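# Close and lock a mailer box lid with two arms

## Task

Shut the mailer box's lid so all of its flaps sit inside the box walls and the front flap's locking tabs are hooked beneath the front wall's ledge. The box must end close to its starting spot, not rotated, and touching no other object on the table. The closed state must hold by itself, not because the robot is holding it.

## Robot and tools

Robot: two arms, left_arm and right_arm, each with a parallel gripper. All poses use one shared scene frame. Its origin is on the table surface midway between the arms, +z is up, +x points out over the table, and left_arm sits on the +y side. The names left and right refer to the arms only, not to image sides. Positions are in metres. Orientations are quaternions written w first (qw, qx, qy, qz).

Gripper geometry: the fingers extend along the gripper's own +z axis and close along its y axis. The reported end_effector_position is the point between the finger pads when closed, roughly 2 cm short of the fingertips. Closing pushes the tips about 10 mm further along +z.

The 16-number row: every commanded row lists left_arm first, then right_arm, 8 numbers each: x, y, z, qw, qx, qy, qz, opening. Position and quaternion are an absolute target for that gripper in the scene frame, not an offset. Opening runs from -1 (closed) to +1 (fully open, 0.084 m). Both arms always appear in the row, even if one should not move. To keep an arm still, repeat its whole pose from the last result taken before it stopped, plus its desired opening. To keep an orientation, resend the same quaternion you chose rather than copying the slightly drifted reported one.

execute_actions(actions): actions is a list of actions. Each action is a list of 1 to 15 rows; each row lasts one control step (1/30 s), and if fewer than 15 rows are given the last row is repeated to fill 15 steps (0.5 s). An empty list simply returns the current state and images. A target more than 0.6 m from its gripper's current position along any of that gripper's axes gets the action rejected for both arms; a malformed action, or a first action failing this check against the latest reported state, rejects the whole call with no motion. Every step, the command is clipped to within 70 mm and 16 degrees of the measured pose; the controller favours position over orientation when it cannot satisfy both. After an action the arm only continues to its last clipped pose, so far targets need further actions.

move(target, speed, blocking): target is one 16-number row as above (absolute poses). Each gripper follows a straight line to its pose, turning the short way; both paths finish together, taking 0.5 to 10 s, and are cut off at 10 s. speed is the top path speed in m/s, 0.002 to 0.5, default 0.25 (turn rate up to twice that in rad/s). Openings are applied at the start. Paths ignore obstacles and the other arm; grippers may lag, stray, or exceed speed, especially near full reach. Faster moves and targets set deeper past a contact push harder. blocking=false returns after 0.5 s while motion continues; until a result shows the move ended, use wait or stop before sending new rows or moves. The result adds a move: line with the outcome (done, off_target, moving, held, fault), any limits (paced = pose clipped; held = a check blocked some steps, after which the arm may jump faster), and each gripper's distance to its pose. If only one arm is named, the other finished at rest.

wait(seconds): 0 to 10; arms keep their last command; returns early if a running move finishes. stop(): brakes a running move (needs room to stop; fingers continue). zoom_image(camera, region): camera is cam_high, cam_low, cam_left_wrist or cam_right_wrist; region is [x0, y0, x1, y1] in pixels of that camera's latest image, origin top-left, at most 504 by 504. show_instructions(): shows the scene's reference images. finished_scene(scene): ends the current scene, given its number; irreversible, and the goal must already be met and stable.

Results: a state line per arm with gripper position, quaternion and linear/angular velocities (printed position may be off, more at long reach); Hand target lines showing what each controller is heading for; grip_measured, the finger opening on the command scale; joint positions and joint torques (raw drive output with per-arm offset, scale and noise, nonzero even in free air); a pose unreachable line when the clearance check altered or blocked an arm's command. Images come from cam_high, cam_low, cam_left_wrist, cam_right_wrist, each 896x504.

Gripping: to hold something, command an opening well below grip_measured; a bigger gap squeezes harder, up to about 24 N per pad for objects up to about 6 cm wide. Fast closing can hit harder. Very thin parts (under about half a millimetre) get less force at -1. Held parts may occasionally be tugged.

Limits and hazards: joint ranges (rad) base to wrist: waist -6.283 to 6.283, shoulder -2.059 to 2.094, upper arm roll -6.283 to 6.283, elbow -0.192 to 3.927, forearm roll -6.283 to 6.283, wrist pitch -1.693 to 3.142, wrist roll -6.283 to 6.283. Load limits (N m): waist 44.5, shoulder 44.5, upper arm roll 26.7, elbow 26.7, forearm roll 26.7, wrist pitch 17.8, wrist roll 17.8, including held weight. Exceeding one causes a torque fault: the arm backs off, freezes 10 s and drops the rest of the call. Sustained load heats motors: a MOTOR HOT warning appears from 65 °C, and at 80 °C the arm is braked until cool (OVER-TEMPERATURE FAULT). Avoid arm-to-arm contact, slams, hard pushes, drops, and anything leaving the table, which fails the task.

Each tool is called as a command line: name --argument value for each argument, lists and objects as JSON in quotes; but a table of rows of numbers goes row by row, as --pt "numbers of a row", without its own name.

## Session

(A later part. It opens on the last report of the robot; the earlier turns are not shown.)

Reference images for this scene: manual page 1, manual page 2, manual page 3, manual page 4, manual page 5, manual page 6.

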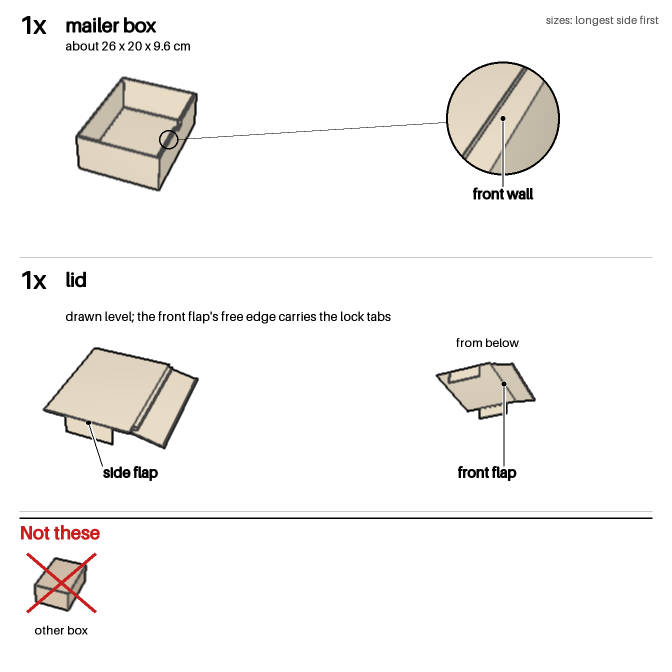

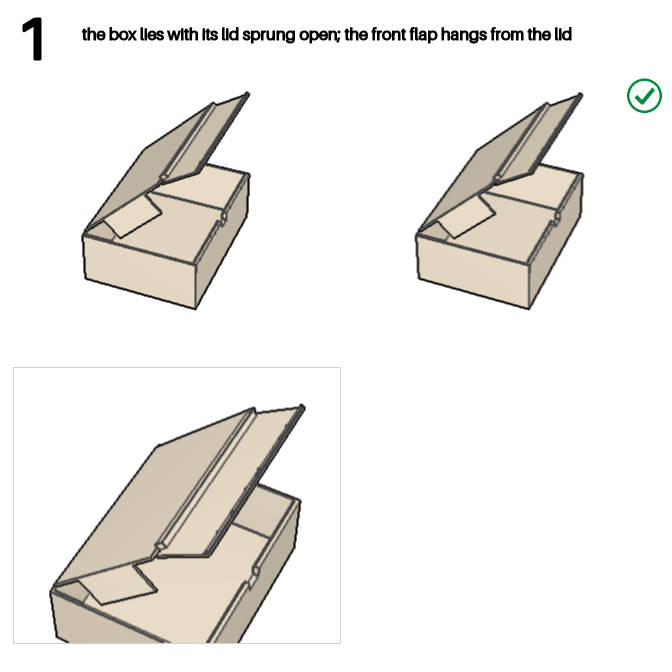

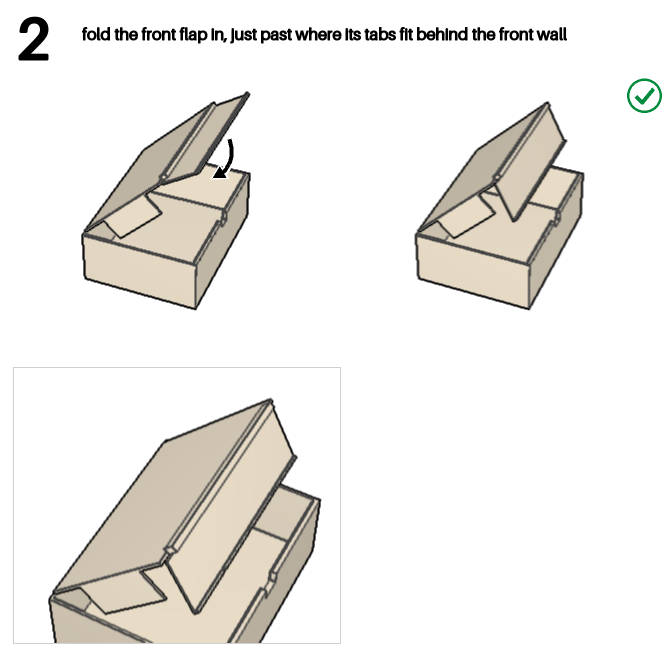

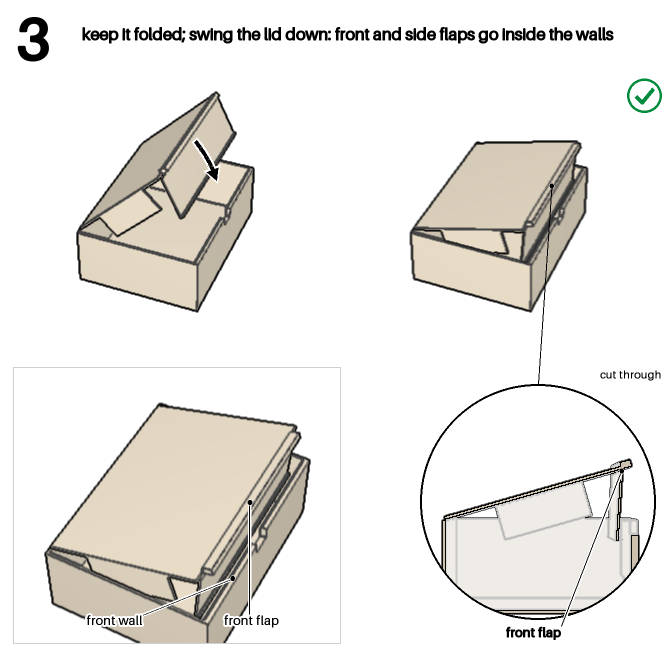

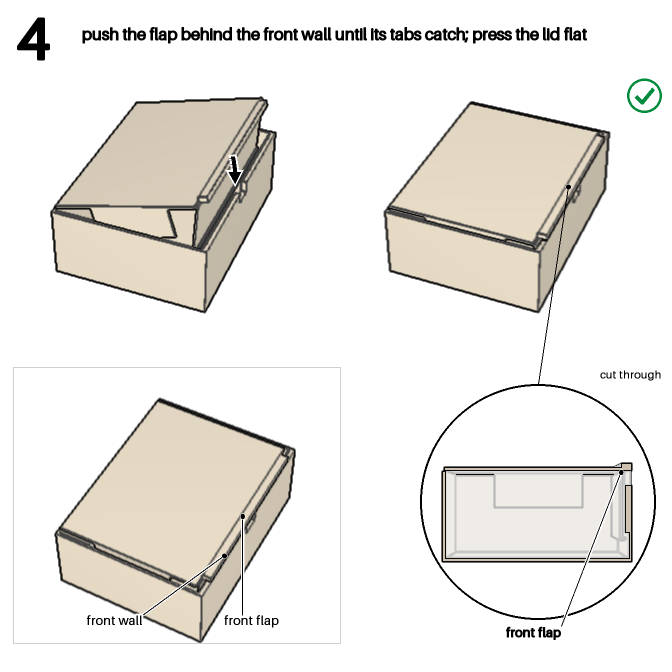

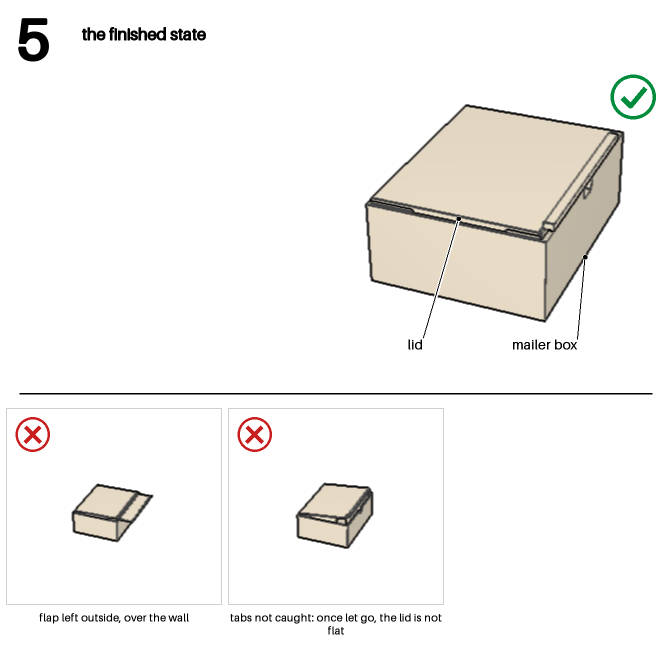

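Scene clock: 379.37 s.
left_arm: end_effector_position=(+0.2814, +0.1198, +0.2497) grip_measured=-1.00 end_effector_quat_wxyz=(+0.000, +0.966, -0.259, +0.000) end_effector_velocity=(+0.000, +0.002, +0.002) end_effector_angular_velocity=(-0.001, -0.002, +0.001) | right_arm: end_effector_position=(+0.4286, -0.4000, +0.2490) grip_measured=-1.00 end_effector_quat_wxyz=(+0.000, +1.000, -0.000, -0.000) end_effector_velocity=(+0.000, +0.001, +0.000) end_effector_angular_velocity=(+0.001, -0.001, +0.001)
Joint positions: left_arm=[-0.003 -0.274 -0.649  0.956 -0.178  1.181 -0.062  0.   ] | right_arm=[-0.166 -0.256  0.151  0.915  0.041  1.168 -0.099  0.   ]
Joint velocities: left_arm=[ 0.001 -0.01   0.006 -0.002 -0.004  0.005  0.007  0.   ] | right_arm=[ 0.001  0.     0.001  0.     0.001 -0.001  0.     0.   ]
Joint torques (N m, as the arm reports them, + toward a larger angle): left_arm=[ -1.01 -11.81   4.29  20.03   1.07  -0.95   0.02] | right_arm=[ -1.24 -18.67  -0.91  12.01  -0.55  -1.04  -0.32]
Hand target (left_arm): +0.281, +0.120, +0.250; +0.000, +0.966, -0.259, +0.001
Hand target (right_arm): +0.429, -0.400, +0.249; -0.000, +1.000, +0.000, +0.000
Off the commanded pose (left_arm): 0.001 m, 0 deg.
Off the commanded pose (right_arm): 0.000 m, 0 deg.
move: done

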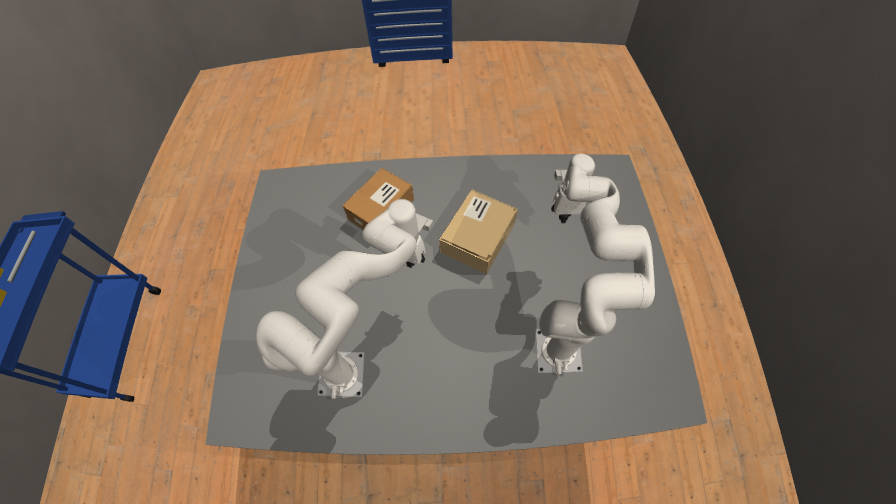

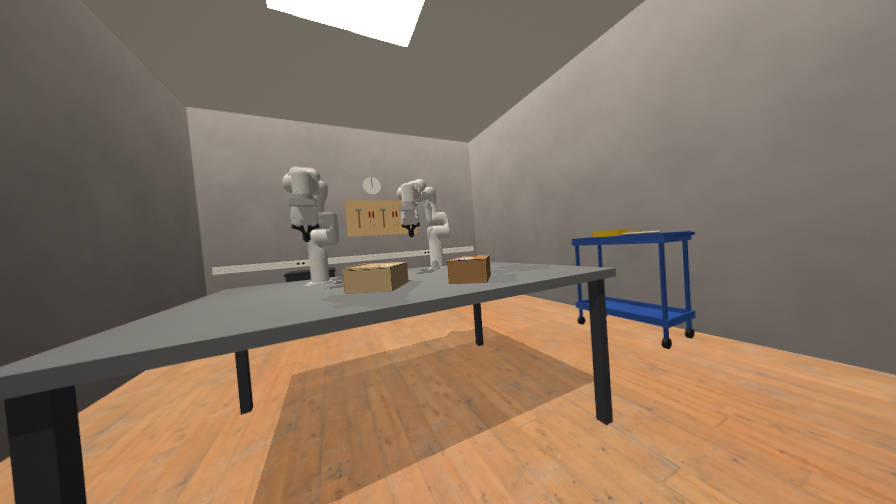

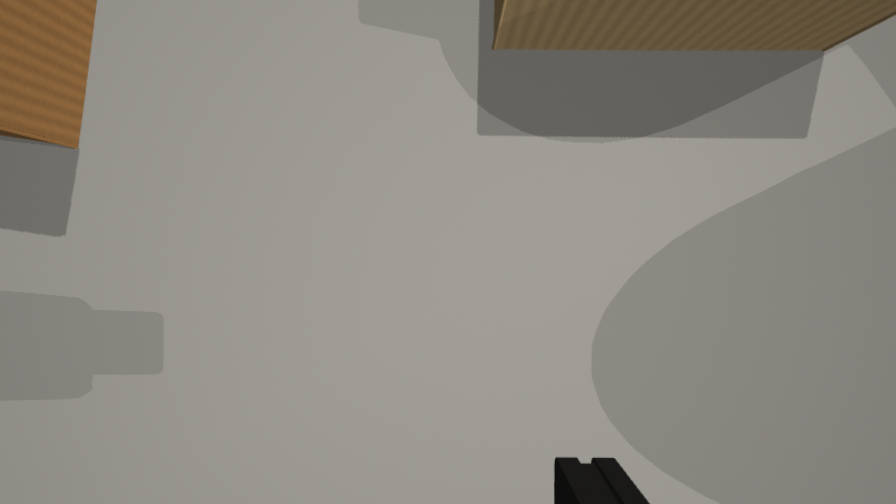

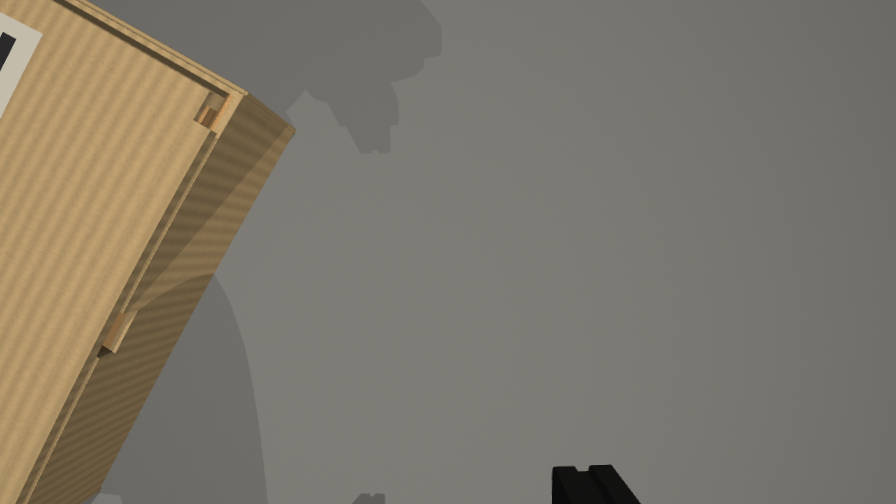

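move --target '[0.28,0.12,0.25,0,0.966,-0.259,0,-1,0.536,-0.213,0.15,0,0.966,-0.259,0,-1]'

move --target '[0.28,0.12,0.25,0,0.966,-0.259,0,-1,0.536,-0.213,0.114,0,0.966,-0.259,0,-1]' --speed 0.025

Scene clock: 395.73 s.
left_arm: end_effector_position=(+0.2800, +0.1200, +0.2500) grip_measured=-1.00 end_effector_quat_wxyz=(-0.000, +0.966, -0.259, +0.000) end_effector_velocity=(-0.000, -0.000, +0.000) end_effector_angular_velocity=(-0.001, -0.000, -0.000) | right_arm: end_effector_position=(+0.5361, -0.2140, +0.1505) grip_measured=-1.00 end_effector_quat_wxyz=(+0.000, +0.966, -0.259, +0.000) end_effector_velocity=(+0.001, +0.003, -0.001) end_effector_angular_velocity=(-0.005, +0.007, -0.002)
Joint positions: left_arm=[-0.004 -0.279 -0.648  0.953 -0.18   1.184 -0.062  0.   ] | right_arm=[ 0.039  0.291  0.361  1.235 -0.125  0.966  0.919  0.   ]
Joint velocities: left_arm=[-0.001 -0.     0.    -0.    -0.001 -0.    -0.     0.   ] | right_arm=[ 0.007  0.013  0.001  0.015 -0.007  0.011  0.012  0.   ]
Joint torques (N m, as the arm reports them, + toward a larger angle): left_arm=[ -0.9  -11.93   4.24  20.13   0.98  -0.8    0.  ] | right_arm=[ -1.48 -33.16   2.18  11.5   -0.75  -1.05  -0.27]
Hand target (left_arm): +0.280, +0.120, +0.250; -0.000, +0.966, -0.259, +0.000
Hand target (right_arm): +0.536, -0.214, +0.150; +0.001, +0.966, -0.259, -0.000
Off the commanded pose (left_arm): 0.000 m, 0 deg.
Off the commanded pose (right_arm): 0.001 m, 0 deg.
move: done

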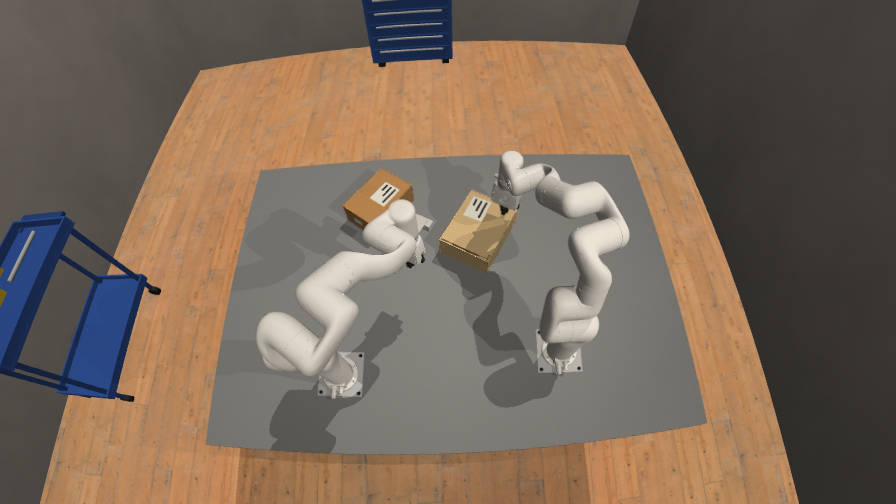

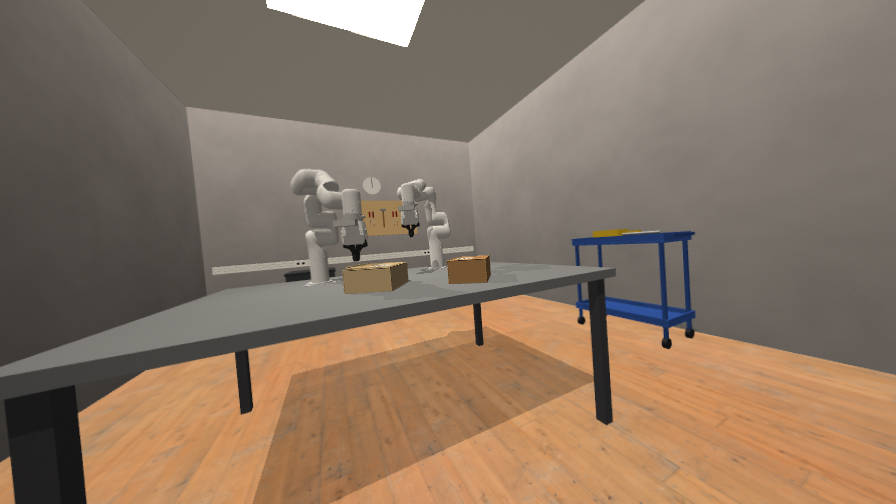

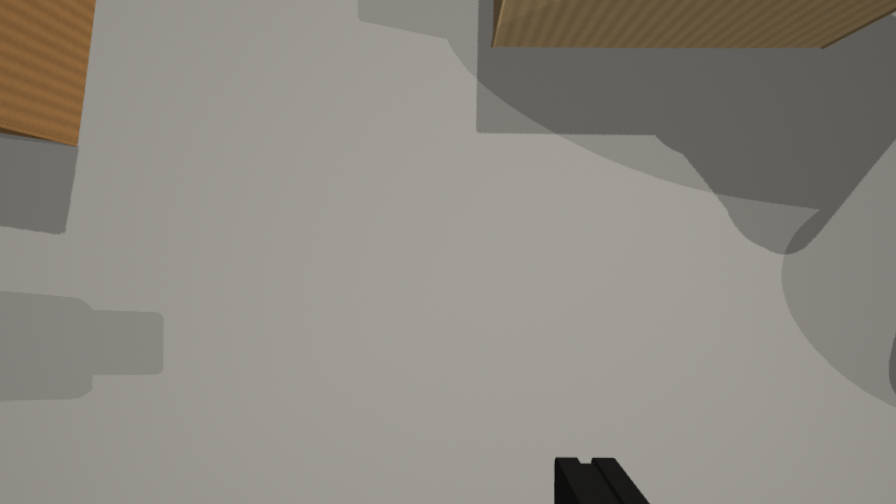

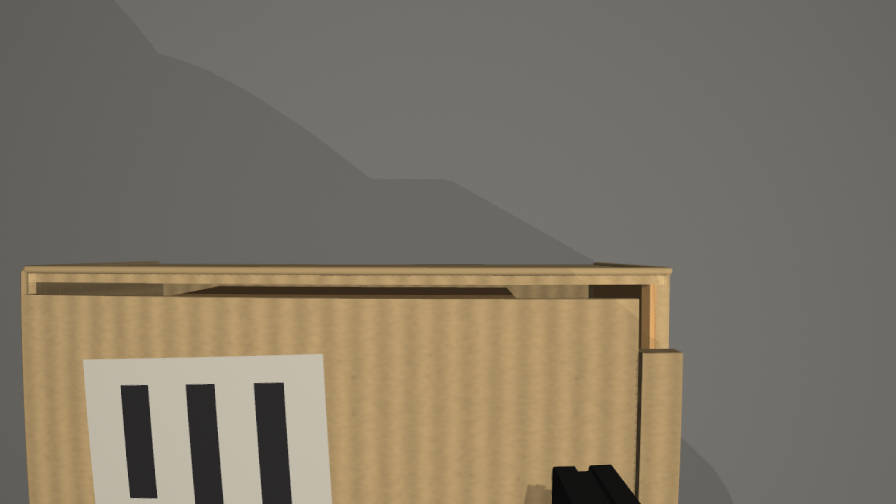

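Scene clock: 397.47 s.
left_arm: end_effector_position=(+0.2800, +0.1200, +0.2500) grip_measured=-1.00 end_effector_quat_wxyz=(-0.000, +0.966, -0.259, -0.000) end_effector_velocity=(-0.000, -0.000, +0.000) end_effector_angular_velocity=(-0.000, -0.002, -0.002) | right_arm: end_effector_position=(+0.5389, -0.2121, +0.1194) grip_measured=-1.00 end_effector_quat_wxyz=(-0.002, +0.966, -0.259, +0.005) end_effector_velocity=(+0.000, -0.001, -0.004) end_effector_angular_velocity=(-0.000, -0.001, -0.003)
Joint positions: left_arm=[-0.004 -0.279 -0.648  0.953 -0.18   1.184 -0.062  0.   ] | right_arm=[ 0.047  0.339  0.352  1.201 -0.152  0.877  0.939  0.   ]
Joint velocities: left_arm=[-0.001 -0.    -0.    -0.     0.001 -0.001 -0.     0.   ] | right_arm=[-0.001  0.005 -0.002 -0.004 -0.003 -0.009  0.003  0.   ]
Joint torques (N m, as the arm reports them, + toward a larger angle): left_arm=[ -0.94 -12.08   4.36  20.2    1.07  -0.94   0.14] | right_arm=[-0.98 -8.61  0.35  3.78 -0.7  -1.05 -0.35]
Hand target (left_arm): +0.280, +0.120, +0.250; -0.000, +0.966, -0.259, -0.000
Hand target (right_arm): +0.536, -0.213, +0.114; +0.000, +0.966, -0.259, +0.000
Off the commanded pose (left_arm): 0.000 m, 0 deg.
Off the commanded pose (right_arm): 0.006 m, 1 deg.
move: off_target (right_arm)

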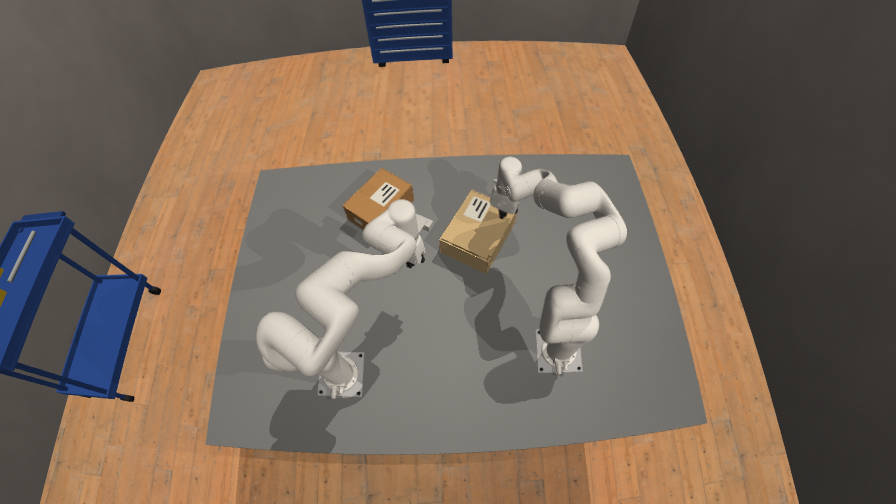

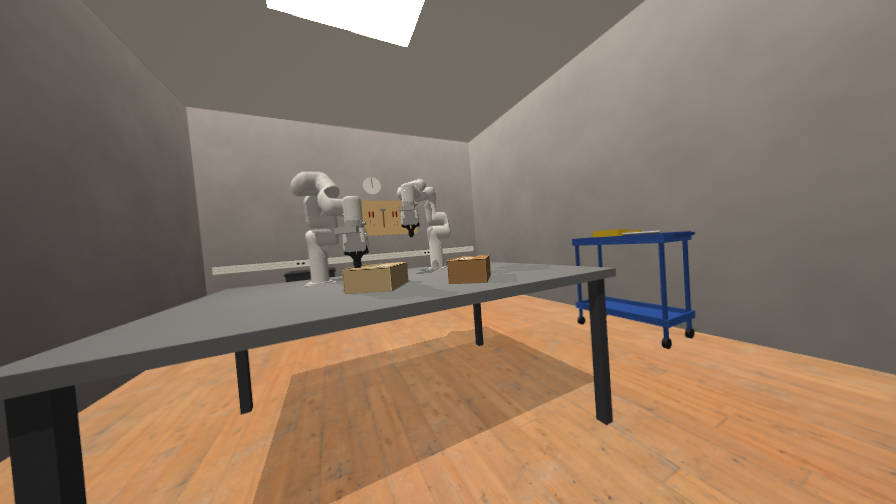

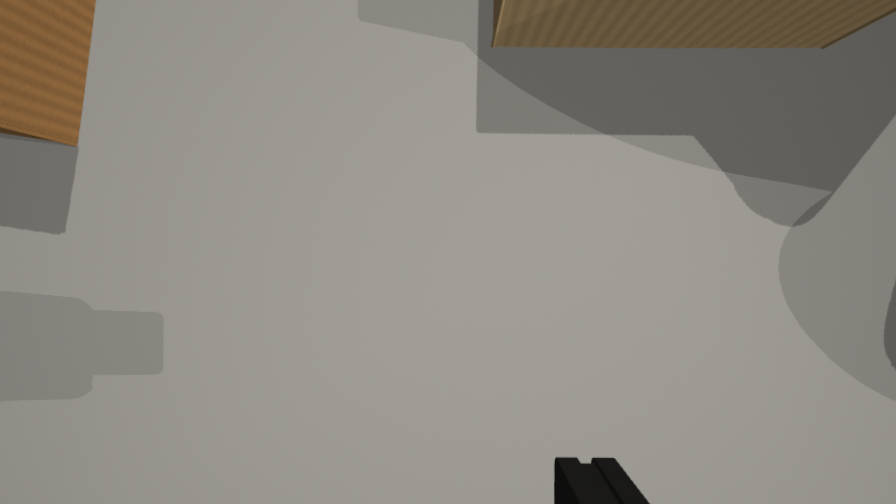

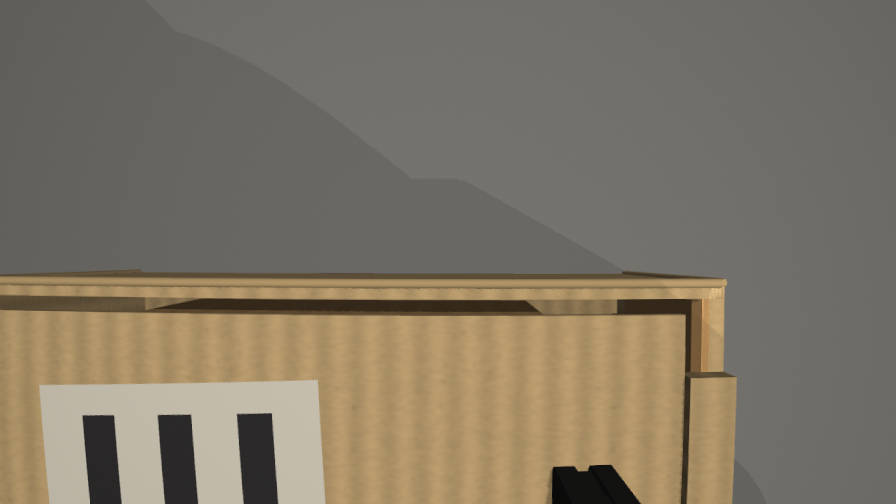

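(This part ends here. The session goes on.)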